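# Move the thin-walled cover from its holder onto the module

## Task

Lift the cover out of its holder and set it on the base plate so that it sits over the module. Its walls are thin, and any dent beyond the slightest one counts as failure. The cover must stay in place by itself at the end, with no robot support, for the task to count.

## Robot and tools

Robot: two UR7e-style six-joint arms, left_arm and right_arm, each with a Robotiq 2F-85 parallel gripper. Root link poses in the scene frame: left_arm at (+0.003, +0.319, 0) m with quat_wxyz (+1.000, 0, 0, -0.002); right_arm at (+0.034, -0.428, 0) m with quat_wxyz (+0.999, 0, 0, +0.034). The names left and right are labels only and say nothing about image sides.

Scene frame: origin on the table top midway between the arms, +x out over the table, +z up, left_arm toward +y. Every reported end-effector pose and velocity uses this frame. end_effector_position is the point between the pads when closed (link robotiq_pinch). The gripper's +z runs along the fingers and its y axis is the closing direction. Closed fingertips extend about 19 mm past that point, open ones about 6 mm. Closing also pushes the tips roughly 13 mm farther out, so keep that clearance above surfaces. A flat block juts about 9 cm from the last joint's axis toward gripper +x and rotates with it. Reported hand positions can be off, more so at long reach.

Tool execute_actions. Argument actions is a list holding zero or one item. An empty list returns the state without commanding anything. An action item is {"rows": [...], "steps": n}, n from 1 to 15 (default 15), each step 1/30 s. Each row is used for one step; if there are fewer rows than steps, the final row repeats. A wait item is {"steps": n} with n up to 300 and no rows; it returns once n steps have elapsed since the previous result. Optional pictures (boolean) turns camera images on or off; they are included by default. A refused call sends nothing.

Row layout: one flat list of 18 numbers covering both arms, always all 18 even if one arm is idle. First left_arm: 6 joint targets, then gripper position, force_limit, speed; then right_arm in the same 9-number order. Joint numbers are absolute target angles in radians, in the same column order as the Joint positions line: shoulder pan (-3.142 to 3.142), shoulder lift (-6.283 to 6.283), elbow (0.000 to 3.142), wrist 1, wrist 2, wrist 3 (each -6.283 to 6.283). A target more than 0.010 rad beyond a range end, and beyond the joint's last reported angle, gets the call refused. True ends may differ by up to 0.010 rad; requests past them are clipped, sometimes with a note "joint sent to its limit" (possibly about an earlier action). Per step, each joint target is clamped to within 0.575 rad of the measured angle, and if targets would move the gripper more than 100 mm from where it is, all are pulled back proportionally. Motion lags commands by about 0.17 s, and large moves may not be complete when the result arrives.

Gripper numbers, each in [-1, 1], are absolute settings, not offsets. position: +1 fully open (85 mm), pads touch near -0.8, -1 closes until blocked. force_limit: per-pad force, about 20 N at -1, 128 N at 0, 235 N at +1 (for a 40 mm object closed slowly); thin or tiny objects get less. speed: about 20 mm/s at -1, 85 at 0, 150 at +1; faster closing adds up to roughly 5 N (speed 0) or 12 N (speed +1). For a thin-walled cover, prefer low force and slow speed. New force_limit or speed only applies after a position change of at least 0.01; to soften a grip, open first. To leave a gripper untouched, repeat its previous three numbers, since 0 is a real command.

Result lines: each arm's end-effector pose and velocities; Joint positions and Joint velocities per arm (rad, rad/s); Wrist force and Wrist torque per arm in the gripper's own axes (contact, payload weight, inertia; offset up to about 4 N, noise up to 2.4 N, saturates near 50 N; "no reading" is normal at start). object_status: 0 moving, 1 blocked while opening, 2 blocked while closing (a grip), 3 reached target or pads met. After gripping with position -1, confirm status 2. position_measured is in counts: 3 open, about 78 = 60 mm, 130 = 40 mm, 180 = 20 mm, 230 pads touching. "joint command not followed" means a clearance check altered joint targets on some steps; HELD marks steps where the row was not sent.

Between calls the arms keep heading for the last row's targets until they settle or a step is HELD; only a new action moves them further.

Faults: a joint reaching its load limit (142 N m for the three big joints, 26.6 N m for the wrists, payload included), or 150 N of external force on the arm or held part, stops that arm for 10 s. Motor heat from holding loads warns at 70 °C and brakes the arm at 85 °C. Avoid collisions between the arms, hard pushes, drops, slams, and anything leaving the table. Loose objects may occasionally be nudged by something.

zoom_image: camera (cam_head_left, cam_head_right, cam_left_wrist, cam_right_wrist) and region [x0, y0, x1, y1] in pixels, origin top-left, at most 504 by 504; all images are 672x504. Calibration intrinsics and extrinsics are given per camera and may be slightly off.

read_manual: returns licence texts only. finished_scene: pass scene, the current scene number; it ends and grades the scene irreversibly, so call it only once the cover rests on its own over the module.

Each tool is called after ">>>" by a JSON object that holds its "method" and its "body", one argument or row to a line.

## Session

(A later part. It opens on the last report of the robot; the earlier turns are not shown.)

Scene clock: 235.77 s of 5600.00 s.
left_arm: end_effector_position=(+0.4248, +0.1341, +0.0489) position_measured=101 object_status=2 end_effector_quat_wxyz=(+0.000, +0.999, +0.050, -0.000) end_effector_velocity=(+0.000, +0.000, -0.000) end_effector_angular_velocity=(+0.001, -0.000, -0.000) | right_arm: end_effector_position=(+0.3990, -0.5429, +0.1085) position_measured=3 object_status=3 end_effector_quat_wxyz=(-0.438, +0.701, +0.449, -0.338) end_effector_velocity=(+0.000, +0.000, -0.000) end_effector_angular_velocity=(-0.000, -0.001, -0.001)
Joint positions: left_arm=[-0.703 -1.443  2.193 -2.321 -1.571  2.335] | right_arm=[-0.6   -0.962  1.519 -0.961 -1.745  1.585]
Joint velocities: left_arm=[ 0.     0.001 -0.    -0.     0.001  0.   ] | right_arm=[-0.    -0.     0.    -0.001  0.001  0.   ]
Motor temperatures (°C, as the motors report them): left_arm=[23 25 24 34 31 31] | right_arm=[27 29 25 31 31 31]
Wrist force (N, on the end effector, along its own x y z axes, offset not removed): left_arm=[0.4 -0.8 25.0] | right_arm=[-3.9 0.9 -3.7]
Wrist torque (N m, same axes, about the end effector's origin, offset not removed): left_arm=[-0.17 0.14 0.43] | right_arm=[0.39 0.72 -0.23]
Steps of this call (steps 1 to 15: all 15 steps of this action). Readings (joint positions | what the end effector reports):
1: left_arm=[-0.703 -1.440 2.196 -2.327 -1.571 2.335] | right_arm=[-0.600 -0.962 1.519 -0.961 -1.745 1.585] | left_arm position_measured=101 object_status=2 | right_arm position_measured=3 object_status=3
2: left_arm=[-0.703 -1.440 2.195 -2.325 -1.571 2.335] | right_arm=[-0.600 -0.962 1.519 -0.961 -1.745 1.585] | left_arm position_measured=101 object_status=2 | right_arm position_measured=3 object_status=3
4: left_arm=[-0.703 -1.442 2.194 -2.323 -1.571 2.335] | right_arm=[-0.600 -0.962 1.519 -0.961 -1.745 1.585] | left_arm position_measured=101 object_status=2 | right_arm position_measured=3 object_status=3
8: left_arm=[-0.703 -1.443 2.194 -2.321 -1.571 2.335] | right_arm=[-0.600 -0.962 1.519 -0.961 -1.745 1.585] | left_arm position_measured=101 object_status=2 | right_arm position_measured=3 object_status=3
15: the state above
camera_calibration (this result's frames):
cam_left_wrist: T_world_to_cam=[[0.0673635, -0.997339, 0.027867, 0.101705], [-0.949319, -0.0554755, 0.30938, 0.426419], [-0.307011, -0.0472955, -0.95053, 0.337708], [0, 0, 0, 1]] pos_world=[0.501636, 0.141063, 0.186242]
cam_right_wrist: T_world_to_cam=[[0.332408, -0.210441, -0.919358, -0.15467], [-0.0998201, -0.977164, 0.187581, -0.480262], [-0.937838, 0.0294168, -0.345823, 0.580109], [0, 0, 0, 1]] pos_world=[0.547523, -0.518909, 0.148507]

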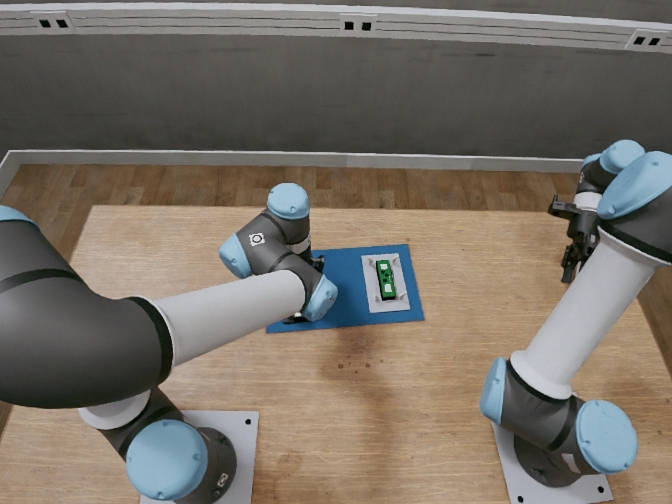

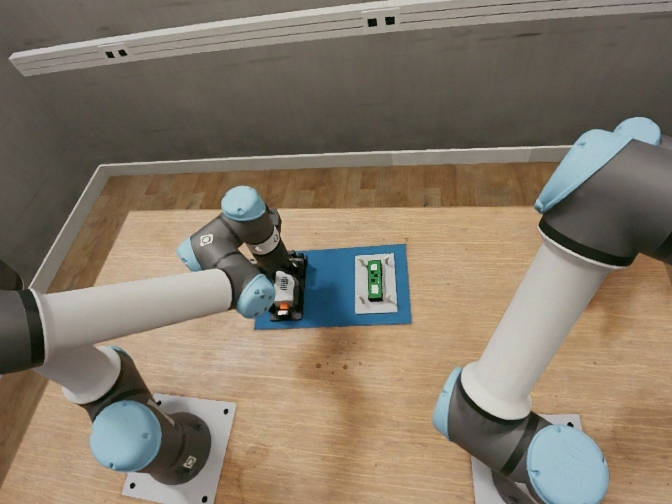

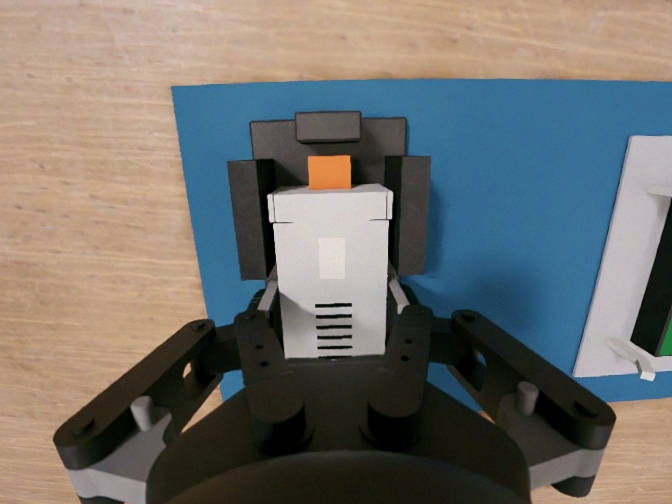

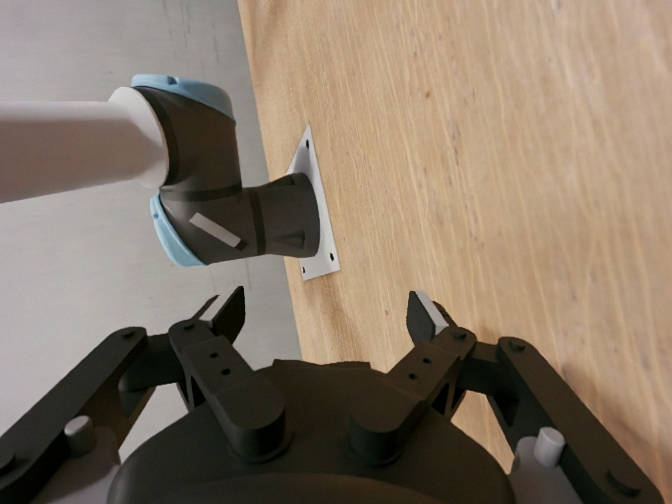

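>>> {"method": "execute_actions", "body": {
  "actions": [
    {"rows":[[-0.703,-1.4432,2.1933,-2.3209,-1.571,2.335,0.42,-0.9,-1,-0.6,-0.962,1.519,-0.961,-1.745,1.585,1,-1,0]],"steps":15}
  ],
  "pictures": false
}}

>>> {"method": "execute_actions", "body": {
  "actions": [
    {"rows":[[-0.703,-1.5634,2.0975,-2.1049,-1.571,2.335,0.42,-0.9,-1,-0.6,-0.962,1.519,-0.961,-1.745,1.585,1,-1,0]],"steps":15}
  ],
  "pictures": false
}}

>>> {"method": "execute_actions", "body": {
  "actions": [
    {"rows":[[-0.4,-1.5634,2.0975,-2.1049,-1.571,1.07,0.42,-0.9,-1,-0.6,-0.962,1.519,-0.961,-1.745,1.585,1,-1,0]],"steps":15}
  ],
  "pictures": false
}}

>>> {"method": "execute_actions", "body": {
  "actions": [
    {"steps":30}
  ]
}}

>>> {"method": "zoom_image", "body": {
  "camera": "cam_head_right",
  "region": [240,230,340,335]
}}

Scene clock: 244.53 s of 5600.00 s.
left_arm: end_effector_position=(+0.4249, +0.1340, +0.0490) position_measured=79 object_status=0 end_effector_quat_wxyz=(+0.000, +0.999, +0.050, +0.000) end_effector_velocity=(+0.000, +0.000, -0.000) end_effector_angular_velocity=(+0.001, -0.001, +0.000) | right_arm: end_effector_position=(+0.3990, -0.5429, +0.1085) position_measured=3 object_status=3 end_effector_quat_wxyz=(-0.438, +0.701, +0.449, -0.338) end_effector_velocity=(-0.001, +0.001, +0.000) end_effector_angular_velocity=(+0.000, +0.001, +0.001)
Joint positions: left_arm=[-0.703 -1.443  2.193 -2.321 -1.571  2.335] | right_arm=[-0.6   -0.962  1.519 -0.961 -1.745  1.585]
Joint velocities: left_arm=[-0.     0.001 -0.    -0.     0.001 -0.   ] | right_arm=[ 0.001 -0.001  0.002  0.    -0.     0.   ]
Motor temperatures (°C, as the motors report them): left_arm=[23 25 24 34 31 31] | right_arm=[27 29 25 31 31 31]
Wrist force (N, on the end effector, along its own x y z axes, offset not removed): left_arm=[-5.0 -1.0 -0.4] | right_arm=[-2.3 4.2 2.3]
Wrist torque (N m, same axes, about the end effector's origin, offset not removed): left_arm=[0.12 0.98 0.14] | right_arm=[0.87 0.35 -0.02]
Steps of this call (steps 1 to 15: the robot went on to your last target; steps 16 to 90: nothing new was sent; then 5.27 s passed at rest; steps 91 to 105: all 15 steps of this action). Readings (joint positions | what the end effector reports):
91: left_arm=[-0.703 -1.443 2.193 -2.321 -1.571 2.335] | right_arm=[-0.600 -0.962 1.519 -0.961 -1.745 1.585] | left_arm position_measured=101 object_status=0 | right_arm position_measured=3 object_status=3
92: left_arm=[-0.703 -1.443 2.193 -2.321 -1.571 2.335] | right_arm=[-0.600 -0.962 1.519 -0.961 -1.745 1.585] | left_arm position_measured=101 object_status=0 | right_arm position_measured=3 object_status=3
94: left_arm=[-0.703 -1.443 2.193 -2.321 -1.571 2.335] | right_arm=[-0.600 -0.962 1.519 -0.961 -1.745 1.585] | left_arm position_measured=98 object_status=0 | right_arm position_measured=3 object_status=3
98: left_arm=[-0.703 -1.443 2.193 -2.321 -1.571 2.335] | right_arm=[-0.600 -0.962 1.519 -0.961 -1.745 1.585] | left_arm position_measured=91 object_status=0 | right_arm position_measured=3 object_status=3
105: the state above

Scene clock: 245.03 s of 5600.00 s.
left_arm: end_effector_position=(+0.4248, +0.1341, +0.1194) position_measured=76 object_status=3 end_effector_quat_wxyz=(+0.000, +0.999, +0.050, +0.000) end_effector_velocity=(-0.002, +0.002, +0.007) end_effector_angular_velocity=(+0.004, +0.006, +0.001) | right_arm: end_effector_position=(+0.3990, -0.5429, +0.1085) position_measured=3 object_status=3 end_effector_quat_wxyz=(-0.438, +0.701, +0.449, -0.338) end_effector_velocity=(-0.000, -0.000, -0.000) end_effector_angular_velocity=(+0.000, +0.001, +0.000)
Joint positions: left_arm=[-0.703 -1.562  2.098 -2.107 -1.571  2.335] | right_arm=[-0.6   -0.962  1.519 -0.961 -1.745  1.585]
Joint velocities: left_arm=[ 0.    -0.012 -0.009  0.028 -0.001 -0.001] | right_arm=[-0.  0.  0.  0. -0. -0.]
Motor temperatures (°C, as the motors report them): left_arm=[23 25 24 34 31 31] | right_arm=[27 29 25 31 31 31]
Wrist force (N, on the end effector, along its own x y z axes, offset not removed): left_arm=[2.4 0.4 -0.3] | right_arm=[0.6 -3.4 0.6]
Wrist torque (N m, same axes, about the end effector's origin, offset not removed): left_arm=[0.36 -0.13 0.13] | right_arm=[-0.39 0.11 -0.16]
Steps of this call (steps 1 to 15: all 15 steps of this action). Readings (joint positions | what the end effector reports):
1: left_arm=[-0.703 -1.444 2.192 -2.320 -1.571 2.335] | right_arm=[-0.600 -0.962 1.519 -0.961 -1.745 1.585] | left_arm position_measured=78 object_status=0 | right_arm position_measured=3 object_status=3
2: left_arm=[-0.703 -1.455 2.182 -2.309 -1.571 2.335] | right_arm=[-0.600 -0.962 1.519 -0.961 -1.745 1.585] | left_arm position_measured=77 object_status=0 | right_arm position_measured=3 object_status=3
4: left_arm=[-0.703 -1.503 2.143 -2.237 -1.571 2.335] | right_arm=[-0.600 -0.962 1.519 -0.961 -1.745 1.585] | left_arm position_measured=76 object_status=0 | right_arm position_measured=3 object_status=3
8: left_arm=[-0.703 -1.549 2.108 -2.136 -1.571 2.335] | right_arm=[-0.600 -0.962 1.519 -0.961 -1.745 1.585] | left_arm position_measured=76 object_status=0 | right_arm position_measured=3 object_status=3
15: the state above

Scene clock: 245.53 s of 5600.00 s.
left_arm: end_effector_position=(+0.4603, +0.2661, +0.1200) position_measured=76 object_status=3 end_effector_quat_wxyz=(+0.000, +0.757, +0.653, -0.000) end_effector_velocity=(+0.003, +0.025, +0.000) end_effector_angular_velocity=(+0.001, -0.000, +2.434) | right_arm: end_effector_position=(+0.3990, -0.5429, +0.1085) position_measured=3 object_status=3 end_effector_quat_wxyz=(-0.438, +0.701, +0.449, -0.338) end_effector_velocity=(-0.000, +0.000, -0.000) end_effector_angular_velocity=(+0.001, +0.002, +0.001)
Joint positions: left_arm=[-0.405 -1.563  2.098 -2.105 -1.571  1.309] | right_arm=[-0.6   -0.962  1.519 -0.961 -1.745  1.585]
Joint velocities: left_arm=[ 0.054 -0.    -0.    -0.     0.001 -2.38 ] | right_arm=[ 0.     0.     0.001  0.001 -0.001 -0.   ]
Motor temperatures (°C, as the motors report them): left_arm=[23 25 24 34 31 31] | right_arm=[27 29 25 31 31 31]
Wrist force (N, on the end effector, along its own x y z axes, offset not removed): left_arm=[-2.8 0.5 -0.5] | right_arm=[1.2 4.1 -0.3]
Wrist torque (N m, same axes, about the end effector's origin, offset not removed): left_arm=[0.33 0.68 0.04] | right_arm=[0.68 -0.23 -0.21]
Steps of this call (steps 1 to 15: all 15 steps of this action). Readings (joint positions | what the end effector reports):
1: left_arm=[-0.702 -1.563 2.098 -2.107 -1.571 2.334] | right_arm=[-0.600 -0.962 1.519 -0.961 -1.745 1.585] | left_arm position_measured=76 object_status=3 | right_arm position_measured=3 object_status=3
2: left_arm=[-0.691 -1.563 2.098 -2.106 -1.571 2.323] | right_arm=[-0.600 -0.962 1.519 -0.961 -1.745 1.585] | left_arm position_measured=76 object_status=3 | right_arm position_measured=3 object_status=3
4: left_arm=[-0.617 -1.563 2.098 -2.106 -1.571 2.241] | right_arm=[-0.600 -0.962 1.519 -0.961 -1.745 1.585] | left_arm position_measured=76 object_status=3 | right_arm position_measured=3 object_status=3
8: left_arm=[-0.463 -1.563 2.098 -2.105 -1.571 1.941] | right_arm=[-0.600 -0.962 1.519 -0.961 -1.745 1.585] | left_arm position_measured=76 object_status=3 | right_arm position_measured=3 object_status=3
15: the state above

Scene clock: 246.53 s of 5600.00 s.
left_arm: end_effector_position=(+0.4606, +0.2684, +0.1201) position_measured=76 object_status=3 end_effector_quat_wxyz=(+0.000, +0.672, +0.740, -0.000) end_effector_velocity=(+0.000, -0.000, -0.000) end_effector_angular_velocity=(-0.001, +0.000, -0.001) | right_arm: end_effector_position=(+0.3990, -0.5429, +0.1085) position_measured=3 object_status=3 end_effector_quat_wxyz=(-0.438, +0.701, +0.449, -0.338) end_effector_velocity=(-0.001, -0.000, -0.000) end_effector_angular_velocity=(+0.001, +0.002, -0.001)
Joint positions: left_arm=[-0.4   -1.563  2.097 -2.105 -1.571  1.07 ] | right_arm=[-0.6   -0.962  1.519 -0.961 -1.745  1.585]
Joint velocities: left_arm=[-0.     0.001 -0.    -0.001 -0.001  0.   ] | right_arm=[-0.001  0.     0.002  0.    -0.    -0.   ]
Motor temperatures (°C, as the motors report them): left_arm=[23 25 24 34 31 31] | right_arm=[27 29 25 31 31 31]
Wrist force (N, on the end effector, along its own x y z axes, offset not removed): left_arm=[-2.9 -2.1 1.8] | right_arm=[1.0 3.6 -1.0]
Wrist torque (N m, same axes, about the end effector's origin, offset not removed): left_arm=[-0.15 0.69 0.25] | right_arm=[0.63 -0.14 0.15]
Steps of this call (steps 1 to 30: the robot went on to your last target). Readings (joint positions | what the end effector reports):
1: left_arm=[-0.404 -1.563 2.098 -2.105 -1.571 1.238] | right_arm=[-0.600 -0.962 1.519 -0.961 -1.745 1.585] | left_arm position_measured=76 object_status=3 | right_arm position_measured=3 object_status=3
2: left_arm=[-0.402 -1.563 2.098 -2.105 -1.571 1.186] | right_arm=[-0.600 -0.962 1.519 -0.961 -1.745 1.585] | left_arm position_measured=76 object_status=3 | right_arm position_measured=3 object_status=3
4: left_arm=[-0.401 -1.563 2.097 -2.105 -1.571 1.126] | right_arm=[-0.600 -0.962 1.519 -0.961 -1.745 1.585] | left_arm position_measured=76 object_status=3 | right_arm position_measured=3 object_status=3
8: left_arm=[-0.400 -1.563 2.097 -2.105 -1.571 1.083] | right_arm=[-0.600 -0.962 1.519 -0.961 -1.745 1.585] | left_arm position_measured=76 object_status=3 | right_arm position_measured=3 object_status=3
30: the state above
All arms were judged still, so your last target was given up. Only a new action makes them travel on or press farther. Fingers that are still opening or closing keep moving.
camera_calibration (this result's frames):
cam_left_wrist: T_world_to_cam=[[0.997531, 0.0645771, 0.0276167, -0.48211], [0.0528997, -0.949462, 0.309394, 0.224129], [0.0462008, -0.307169, -0.950533, 0.329757], [0, 0, 0, 1]] pos_world=[0.453828, 0.345226, 0.257415]
cam_right_wrist: T_world_to_cam=[[0.332408, -0.210441, -0.919358, -0.15467], [-0.0998203, -0.977164, 0.187581, -0.480262], [-0.937838, 0.0294172, -0.345823, 0.580109], [0, 0, 0, 1]] pos_world=[0.547523, -0.518909, 0.148506]

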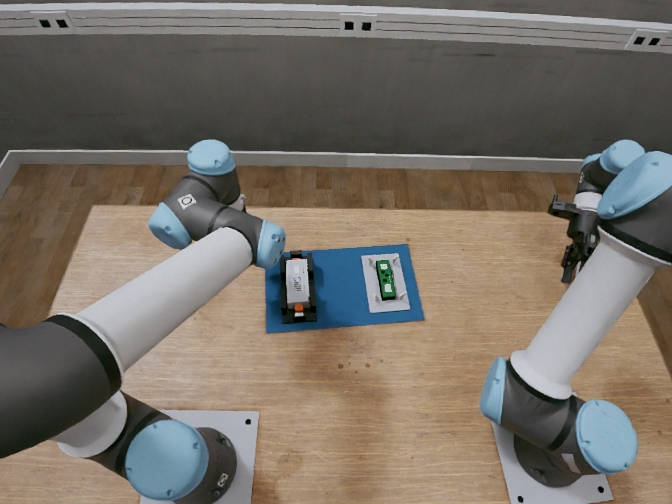

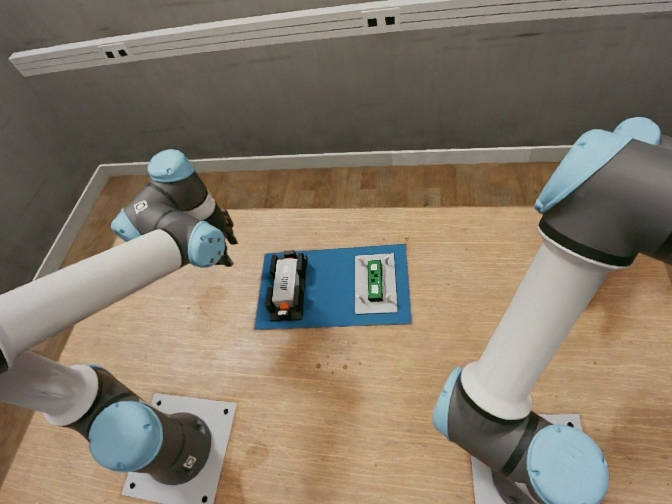

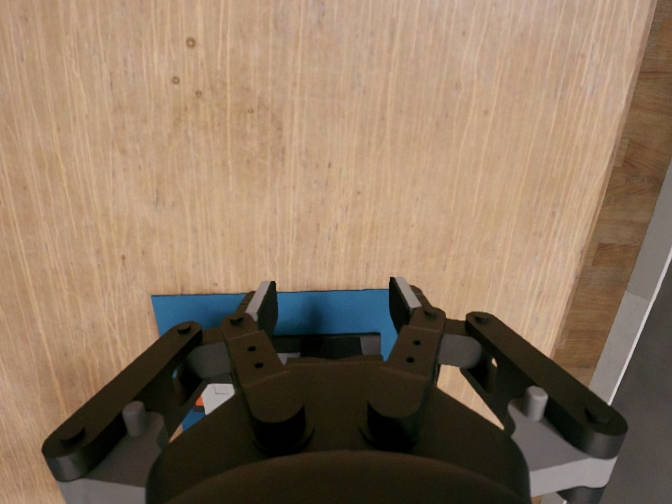

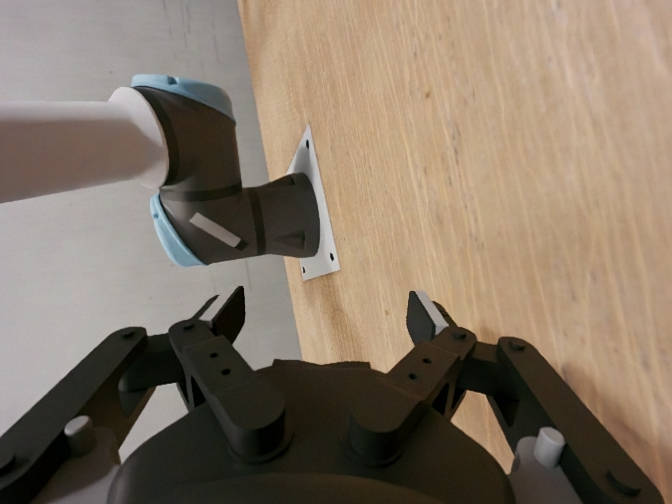

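Region (240, 230, 340, 335) of cam_head_right's 672x504 image, scaled by 4.800, with more detail than that image has; it fills the left 480 columns of this view, and the rest is white.

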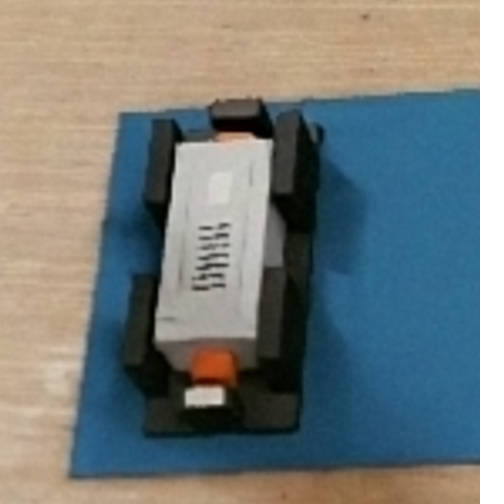

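>>> {"method": "zoom_image", "body": {
  "camera": "cam_head_left",
  "region": [280,295,320,325]
}}

Region (280, 295, 320, 325) of cam_head_left's 672x504 image, scaled by 12.600, with more detail than that image has; it fills the top 378 rows of this view, and the rest is white.

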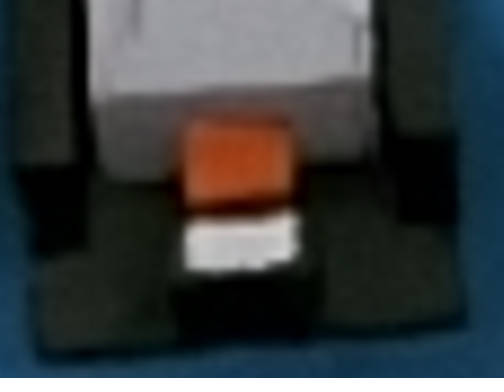

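>>> {"method": "execute_actions", "body": {
  "actions": [
    {"rows":[[-0.851,-1.72,2.28,-2.131,-1.571,2.187,-0.2,-0.8,0,-0.6,-0.962,1.519,-0.961,-1.745,1.585,1,-1,0]],"steps":15}
  ],
  "pictures": false
}}

>>> {"method": "execute_actions", "body": {
  "actions": [
    {"steps":20}
  ],
  "pictures": false
}}

>>> {"method": "execute_actions", "body": {
  "actions": [
    {"rows":[[-0.851,-1.6,2.36,-2.331,-1.571,5.3,-0.2,-0.8,0,-0.6,-0.962,1.519,-0.961,-1.745,1.585,1,-1,0]],"steps":1}
  ],
  "pictures": false
}}

>>> {"method": "execute_actions", "body": {
  "actions": [
    {"rows":[[-0.851,-1.65,2.33,-2.251,-1.571,-0.9546,-0.2,-0.8,0,-0.6,-0.962,1.519,-0.961,-1.745,1.585,1,-1,0]],"steps":15}
  ],
  "pictures": false
}}

>>> {"method": "execute_actions", "body": {
  "actions": [
    {"steps":45}
  ]
}}

Scene clock: 267.23 s of 5600.00 s.
left_arm: end_effector_position=(+0.3495, +0.1315, +0.1072) position_measured=153 object_status=0 end_effector_quat_wxyz=(+0.000, +0.992, +0.127, +0.000) end_effector_velocity=(-0.040, -0.036, -0.005) end_effector_angular_velocity=(+0.003, +0.002, -1.680) | right_arm: end_effector_position=(+0.3990, -0.5429, +0.1085) position_measured=3 object_status=3 end_effector_quat_wxyz=(-0.438, +0.701, +0.449, -0.338) end_effector_velocity=(-0.000, +0.000, -0.000) end_effector_angular_velocity=(+0.000, +0.001, +0.000)
Joint positions: left_arm=[-0.837 -1.716  2.276 -2.13  -1.571  2.045] | right_arm=[-0.6   -0.962  1.519 -0.961 -1.745  1.585]
Joint velocities: left_arm=[-0.146 -0.04   0.047 -0.004  0.     1.534] | right_arm=[ 0.     0.     0.001  0.    -0.     0.   ]
Motor temperatures (°C, as the motors report them): left_arm=[23 25 24 34 31 31] | right_arm=[27 29 25 31 31 31]
Wrist force (N, on the end effector, along its own x y z axes, offset not removed): left_arm=[-3.2 -0.1 -1.2] | right_arm=[-3.7 -0.6 -0.8]
Wrist torque (N m, same axes, about the end effector's origin, offset not removed): left_arm=[0.03 0.62 0.29] | right_arm=[-0.09 0.96 -0.09]
Steps of this call (steps 1 to 90: nothing new was sent; then 17.20 s passed at rest; steps 91 to 105: all 15 steps of this action). Readings (joint positions | what the end effector reports):
91: left_arm=[-0.401 -1.564 2.098 -2.105 -1.571 1.071] | right_arm=[-0.600 -0.962 1.519 -0.961 -1.745 1.585] | left_arm position_measured=76 object_status=0 | right_arm position_measured=3 object_status=3
92: left_arm=[-0.412 -1.575 2.109 -2.108 -1.571 1.082] | right_arm=[-0.600 -0.962 1.519 -0.961 -1.745 1.585] | left_arm position_measured=77 object_status=0 | right_arm position_measured=3 object_status=3
94: left_arm=[-0.489 -1.610 2.150 -2.113 -1.571 1.163] | right_arm=[-0.600 -0.962 1.519 -0.961 -1.745 1.585] | left_arm position_measured=87 object_status=0 | right_arm position_measured=3 object_status=3
98: left_arm=[-0.689 -1.675 2.226 -2.124 -1.571 1.455] | right_arm=[-0.600 -0.962 1.519 -0.961 -1.745 1.585] | left_arm position_measured=116 object_status=0 | right_arm position_measured=3 object_status=3
105: the state above

Scene clock: 267.90 s of 5600.00 s.
left_arm: end_effector_position=(+0.3458, +0.1281, +0.1067) position_measured=154 object_status=3 end_effector_quat_wxyz=(+0.000, +0.999, +0.050, -0.000) end_effector_velocity=(-0.000, -0.001, -0.000) end_effector_angular_velocity=(-0.001, +0.001, -0.002) | right_arm: end_effector_position=(+0.3990, -0.5429, +0.1085) position_measured=3 object_status=3 end_effector_quat_wxyz=(-0.438, +0.701, +0.449, -0.338) end_effector_velocity=(+0.001, +0.000, +0.000) end_effector_angular_velocity=(-0.001, -0.002, +0.002)
Joint positions: left_arm=[-0.851 -1.72   2.28  -2.131 -1.571  2.187] | right_arm=[-0.6   -0.962  1.519 -0.961 -1.745  1.585]
Joint velocities: left_arm=[-0.     0.001 -0.    -0.001 -0.001  0.001] | right_arm=[ 0.002 -0.    -0.001 -0.001 -0.     0.   ]
Motor temperatures (°C, as the motors report them): left_arm=[23 25 24 34 31 31] | right_arm=[27 29 25 31 31 31]
Wrist force (N, on the end effector, along its own x y z axes, offset not removed): left_arm=[-0.6 -0.9 -1.7] | right_arm=[-0.6 3.5 -3.6]
Wrist torque (N m, same axes, about the end effector's origin, offset not removed): left_arm=[0.12 0.03 0.18] | right_arm=[0.78 0.16 -0.01]
Steps of this call (steps 1 to 20: the robot went on to your last target). Readings (joint positions | what the end effector reports):
1: left_arm=[-0.842 -1.717 2.277 -2.131 -1.571 2.088] | right_arm=[-0.600 -0.962 1.519 -0.961 -1.745 1.585] | left_arm position_measured=154 object_status=0 | right_arm position_measured=3 object_status=3
2: left_arm=[-0.844 -1.718 2.278 -2.131 -1.571 2.118] | right_arm=[-0.600 -0.962 1.519 -0.961 -1.745 1.585] | left_arm position_measured=154 object_status=0 | right_arm position_measured=3 object_status=3
4: left_arm=[-0.848 -1.719 2.279 -2.131 -1.571 2.154] | right_arm=[-0.600 -0.962 1.519 -0.961 -1.745 1.585] | left_arm position_measured=154 object_status=0 | right_arm position_measured=3 object_status=3
8: left_arm=[-0.850 -1.720 2.280 -2.131 -1.571 2.179] | right_arm=[-0.600 -0.962 1.519 -0.961 -1.745 1.585] | left_arm position_measured=154 object_status=3 | right_arm position_measured=3 object_status=3
20: the state above

Scene clock: 267.93 s of 5600.00 s.
left_arm: end_effector_position=(+0.3457, +0.1283, +0.1061) position_measured=154 object_status=3 end_effector_quat_wxyz=(-0.000, +0.999, +0.049, -0.000) end_effector_velocity=(-0.015, +0.016, -0.066) end_effector_angular_velocity=(+0.059, +0.053, -0.105) | right_arm: end_effector_position=(+0.3990, -0.5429, +0.1085) position_measured=3 object_status=3 end_effector_quat_wxyz=(-0.438, +0.701, +0.449, -0.338) end_effector_velocity=(-0.000, +0.000, +0.000) end_effector_angular_velocity=(+0.000, +0.000, +0.001)
Joint positions: left_arm=[-0.851 -1.719  2.281 -2.132 -1.571  2.188] | right_arm=[-0.6   -0.962  1.519 -0.961 -1.745  1.585]
Joint velocities: left_arm=[ 0.     0.094  0.098 -0.113 -0.001  0.105] | right_arm=[ 0.    -0.     0.001  0.    -0.    -0.   ]
Motor temperatures (°C, as the motors report them): left_arm=[23 25 24 34 31 31] | right_arm=[27 29 25 31 31 31]
Wrist force (N, on the end effector, along its own x y z axes, offset not removed): left_arm=[-0.6 -2.3 -3.0] | right_arm=[-0.4 0.8 -1.6]
Wrist torque (N m, same axes, about the end effector's origin, offset not removed): left_arm=[-0.24 0.24 0.23] | right_arm=[0.20 0.14 -0.17]
Steps of this call (step 1: the one step of this action). Readings (joint positions | what the end effector reports):
1: the state above

Scene clock: 268.43 s of 5600.00 s.
left_arm: end_effector_position=(+0.3472, +0.1265, +0.0720) position_measured=154 object_status=3 end_effector_quat_wxyz=(+0.000, +0.912, +0.411, -0.000) end_effector_velocity=(+0.000, -0.000, -0.002) end_effector_angular_velocity=(-0.001, -0.001, +2.724) | right_arm: end_effector_position=(+0.3990, -0.5429, +0.1085) position_measured=3 object_status=3 end_effector_quat_wxyz=(-0.438, +0.701, +0.449, -0.338) end_effector_velocity=(-0.000, +0.000, +0.000) end_effector_angular_velocity=(-0.000, +0.000, +0.001)
Joint positions: left_arm=[-0.851 -1.65   2.33  -2.25  -1.571  1.44 ] | right_arm=[-0.6   -0.962  1.519 -0.961 -1.745  1.585]
Joint velocities: left_arm=[ 0.     0.004  0.002 -0.008  0.    -2.724] | right_arm=[ 0. -0.  0.  0. -0.  0.]
Motor temperatures (°C, as the motors report them): left_arm=[23 25 24 34 31 31] | right_arm=[27 29 25 31 31 31]
Wrist force (N, on the end effector, along its own x y z axes, offset not removed): left_arm=[2.5 -0.6 1.8] | right_arm=[-0.1 -0.7 -1.0]
Wrist torque (N m, same axes, about the end effector's origin, offset not removed): left_arm=[0.11 -0.35 0.15] | right_arm=[-0.03 -0.22 -0.01]
Steps of this call (steps 1 to 15: all 15 steps of this action). Readings (joint positions | what the end effector reports):
1: left_arm=[-0.851 -1.709 2.290 -2.143 -1.571 2.199] | right_arm=[-0.600 -0.962 1.519 -0.961 -1.745 1.585] | left_arm position_measured=154 object_status=3 | right_arm position_measured=3 object_status=3
2: left_arm=[-0.851 -1.689 2.304 -2.169 -1.571 2.222] | right_arm=[-0.600 -0.962 1.519 -0.961 -1.745 1.585] | left_arm position_measured=154 object_status=3 | right_arm position_measured=3 object_status=3
4: left_arm=[-0.851 -1.668 2.318 -2.214 -1.571 2.244] | right_arm=[-0.600 -0.962 1.519 -0.961 -1.745 1.585] | left_arm position_measured=154 object_status=3 | right_arm position_measured=3 object_status=3
8: left_arm=[-0.851 -1.654 2.327 -2.242 -1.571 2.049] | right_arm=[-0.600 -0.962 1.519 -0.961 -1.745 1.585] | left_arm position_measured=154 object_status=3 | right_arm position_measured=3 object_status=3
15: the state above

Scene clock: 269.93 s of 5600.00 s.
left_arm: end_effector_position=(+0.3473, +0.1265, +0.0718) position_measured=154 object_status=3 end_effector_quat_wxyz=(-0.000, -0.050, +0.999, -0.000) end_effector_velocity=(+0.000, +0.000, +0.000) end_effector_angular_velocity=(-0.000, -0.000, +0.001) | right_arm: end_effector_position=(+0.3990, -0.5429, +0.1085) position_measured=3 object_status=3 end_effector_quat_wxyz=(-0.438, +0.701, +0.449, -0.338) end_effector_velocity=(+0.001, +0.000, -0.000) end_effector_angular_velocity=(-0.000, -0.001, +0.002)
Joint positions: left_arm=[-0.851 -1.65   2.33  -2.251 -1.571 -0.955] | right_arm=[-0.6   -0.962  1.519 -0.961 -1.745  1.585]
Joint velocities: left_arm=[ 0. -0. -0. -0.  0. -0.] | right_arm=[ 0.001  0.    -0.001 -0.     0.    -0.   ]
Motor temperatures (°C, as the motors report them): left_arm=[23 25 24 34 31 31] | right_arm=[27 29 25 31 31 31]
Wrist force (N, on the end effector, along its own x y z axes, offset not removed): left_arm=[1.0 -1.3 1.3] | right_arm=[2.9 2.4 0.3]
Wrist torque (N m, same axes, about the end effector's origin, offset not removed): left_arm=[-0.13 -0.07 0.01] | right_arm=[0.58 -0.36 -0.12]
Steps of this call (steps 1 to 45: the robot went on to your last target). Readings (joint positions | what the end effector reports):
1: left_arm=[-0.851 -1.650 2.330 -2.251 -1.571 1.347] | right_arm=[-0.600 -0.962 1.519 -0.961 -1.745 1.585] | left_arm position_measured=154 object_status=3 | right_arm position_measured=3 object_status=3
2: left_arm=[-0.851 -1.650 2.330 -2.251 -1.571 1.254] | right_arm=[-0.600 -0.962 1.519 -0.961 -1.745 1.585] | left_arm position_measured=154 object_status=3 | right_arm position_measured=3 object_status=3
4: left_arm=[-0.851 -1.650 2.330 -2.251 -1.571 1.067] | right_arm=[-0.600 -0.962 1.519 -0.961 -1.745 1.585] | left_arm position_measured=154 object_status=3 | right_arm position_measured=3 object_status=3
8: left_arm=[-0.851 -1.650 2.330 -2.251 -1.571 0.690] | right_arm=[-0.600 -0.962 1.519 -0.961 -1.745 1.585] | left_arm position_measured=154 object_status=3 | right_arm position_measured=3 object_status=3
45: the state above
camera_calibration (this result's frames):
cam_left_wrist: T_world_to_cam=[[-0.0672905, 0.997357, 0.0274084, -0.106742], [0.949383, 0.0555574, 0.30917, -0.328103], [0.30683, 0.0468253, -0.950612, 0.110255], [0, 0, 0, 1]] pos_world=[0.270483, 0.119526, 0.209175]
cam_right_wrist: T_world_to_cam=[[0.332408, -0.210441, -0.919358, -0.15467], [-0.0998201, -0.977164, 0.187581, -0.480262], [-0.937838, 0.0294168, -0.345823, 0.580109], [0, 0, 0, 1]] pos_world=[0.547523, -0.518909, 0.148506]

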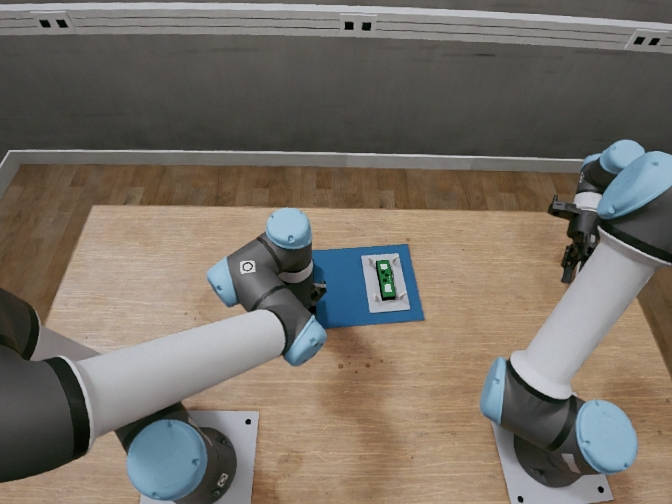

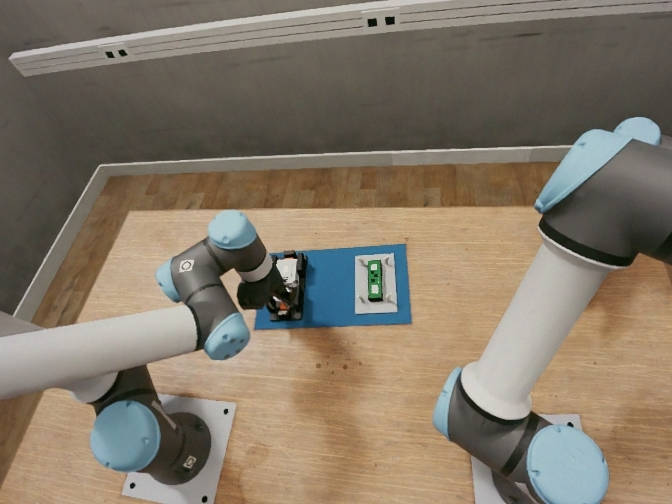

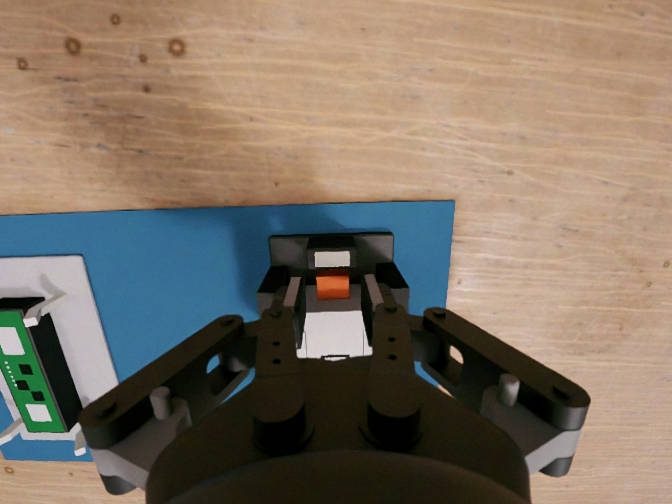

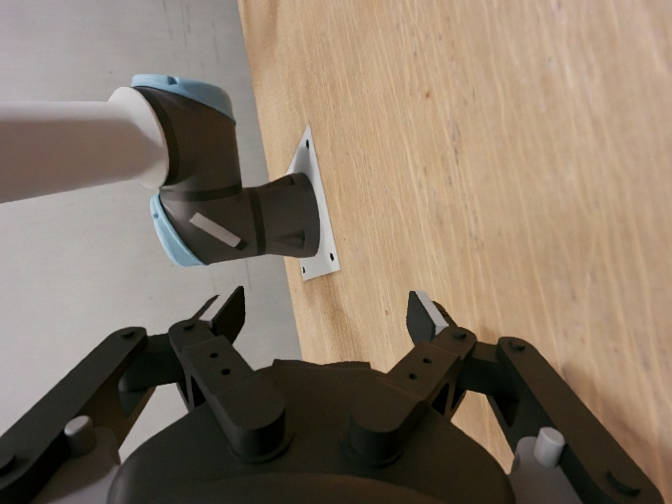

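>>> {"method": "execute_actions", "body": {
  "actions": [
    {"rows":[[-0.851,-1.635,2.3405,-2.2765,-1.571,-0.9546,-0.2,-0.8,0,-0.6,-0.962,1.519,-0.961,-1.745,1.585,1,-1,0],[-0.851,-1.635,2.3405,-2.2765,-1.571,-0.9546,-0.2,-0.8,0,-0.6,-0.962,1.519,-0.961,-1.745,1.585,1,-1,0],[-0.851,-1.635,2.3405,-2.2765,-1.571,-0.9546,-0.2,-0.8,0,-0.6,-0.962,1.519,-0.961,-1.745,1.585,1,-1,0],[-0.851,-1.635,2.3405,-2.2765,-1.571,-0.9546,-0.2,-0.8,0,-0.6,-0.962,1.519,-0.961,-1.745,1.585,1,-1,0],[-0.851,-1.633,2.342,-2.280,-1.571,-0.9546,-0.2,-0.8,0,-0.6,-0.962,1.519,-0.961,-1.745,1.585,1,-1,0]],"steps":15}
  ]
}}

>>> {"method": "zoom_image", "body": {
  "camera": "cam_left_wrist",
  "region": [240,200,430,370]
}}

Scene clock: 275.83 s of 5600.00 s.
left_arm: end_effector_position=(+0.3472, +0.1265, +0.0637) position_measured=154 object_status=3 end_effector_quat_wxyz=(-0.000, -0.050, +0.999, -0.000) end_effector_velocity=(-0.000, +0.000, -0.001) end_effector_angular_velocity=(+0.000, +0.000, +0.000) | right_arm: end_effector_position=(+0.3990, -0.5429, +0.1085) position_measured=3 object_status=3 end_effector_quat_wxyz=(-0.438, +0.701, +0.449, -0.338) end_effector_velocity=(+0.000, -0.001, -0.000) end_effector_angular_velocity=(-0.000, -0.000, -0.000)
Joint positions: left_arm=[-0.851 -1.633  2.342 -2.28  -1.571 -0.955] | right_arm=[-0.6   -0.962  1.519 -0.961 -1.745  1.585]
Joint velocities: left_arm=[ 0.     0.002  0.001 -0.003  0.    -0.   ] | right_arm=[-0.001  0.001 -0.001 -0.    -0.     0.   ]
Motor temperatures (°C, as the motors report them): left_arm=[23 25 24 34 31 31] | right_arm=[27 29 25 31 31 31]
Wrist force (N, on the end effector, along its own x y z axes, offset not removed): left_arm=[0.0 -2.3 0.3] | right_arm=[-0.1 0.4 -0.4]
Wrist torque (N m, same axes, about the end effector's origin, offset not removed): left_arm=[-0.26 0.24 0.25] | right_arm=[0.33 0.14 0.13]
Steps of this call (steps 1 to 15: the robot went on to your last target; steps 16 to 90: nothing new was sent; then 2.40 s passed at rest; steps 91 to 105: all 15 steps of this action). Readings (joint positions | what the end effector reports):
91: left_arm=[-0.851 -1.649 2.330 -2.252 -1.571 -0.955] | right_arm=[-0.600 -0.962 1.519 -0.961 -1.745 1.585] | left_arm position_measured=154 object_status=3 | right_arm position_measured=3 object_status=3
92: left_arm=[-0.851 -1.647 2.332 -2.256 -1.571 -0.955] | right_arm=[-0.600 -0.962 1.519 -0.961 -1.745 1.585] | left_arm position_measured=154 object_status=3 | right_arm position_measured=3 object_status=3
94: left_arm=[-0.851 -1.641 2.336 -2.266 -1.571 -0.955] | right_arm=[-0.600 -0.962 1.519 -0.961 -1.745 1.585] | left_arm position_measured=154 object_status=3 | right_arm position_measured=3 object_status=3
98: left_arm=[-0.851 -1.635 2.340 -2.276 -1.571 -0.955] | right_arm=[-0.600 -0.962 1.519 -0.961 -1.745 1.585] | left_arm position_measured=154 object_status=3 | right_arm position_measured=3 object_status=3
105: the state above
camera_calibration (this result's frames):
cam_left_wrist: T_world_to_cam=[[-0.0673783, 0.997351, 0.0274172, -0.106548], [0.949372, 0.0556374, 0.309187, -0.325559], [0.306842, 0.0468617, -0.950606, 0.102515], [0, 0, 0, 1]] pos_world=[0.270441, 0.119575, 0.201031]
cam_right_wrist: T_world_to_cam=[[0.332408, -0.210441, -0.919358, -0.15467], [-0.0998201, -0.977164, 0.187581, -0.480262], [-0.937838, 0.0294169, -0.345823, 0.580109], [0, 0, 0, 1]] pos_world=[0.547523, -0.518909, 0.148506]

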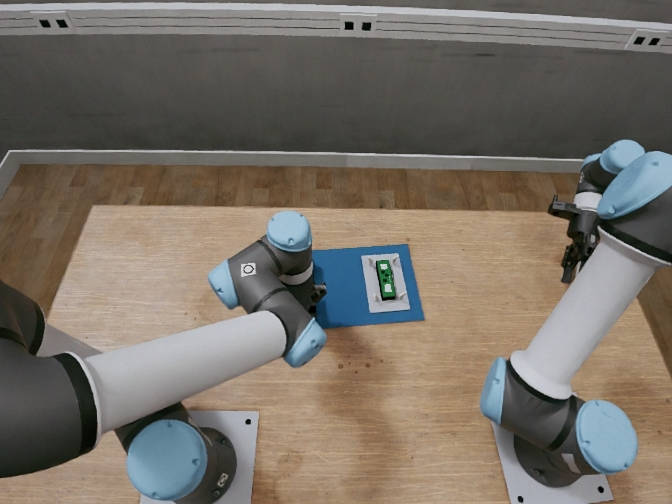

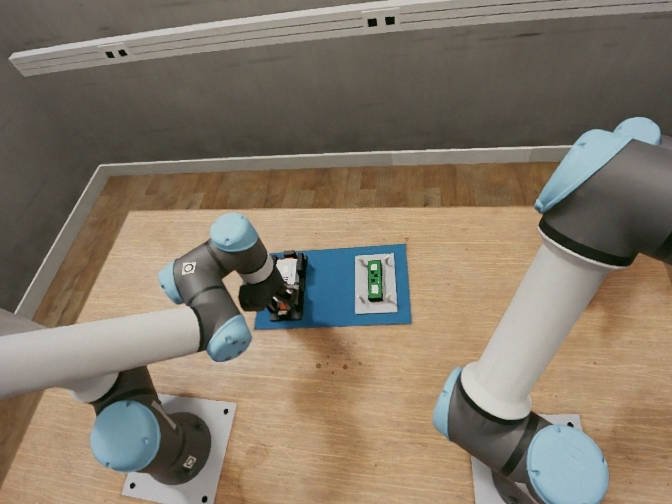

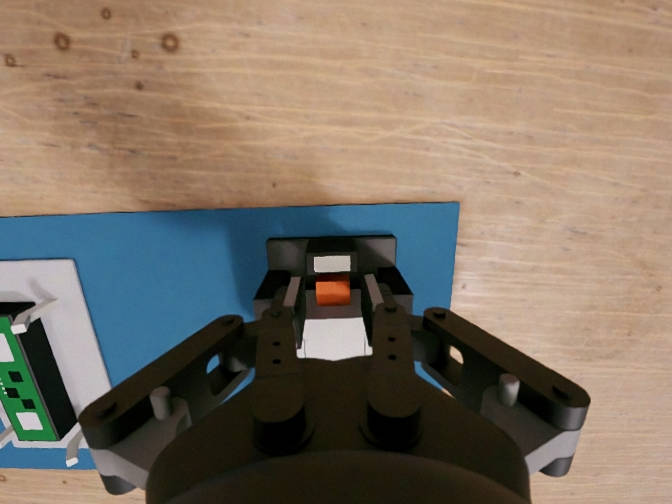

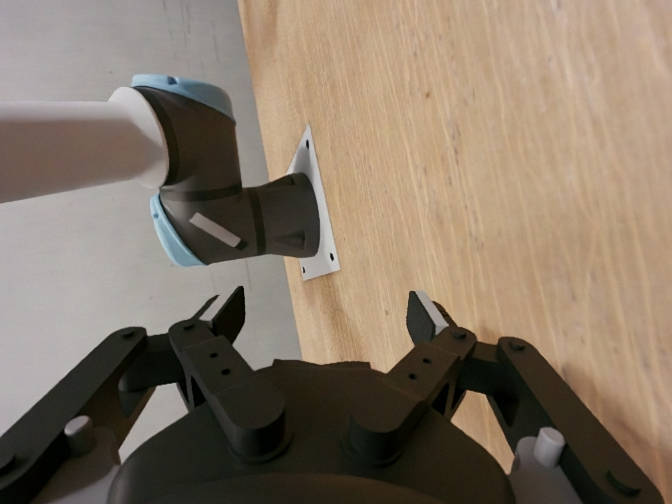

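Region (240, 200, 430, 370) of cam_left_wrist's 672x504 image, scaled by 2.653, with more detail than that image has; it fills the top 451 rows of this view, and the rest is white.

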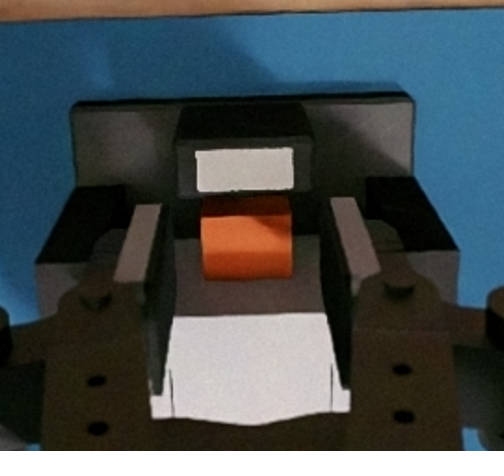

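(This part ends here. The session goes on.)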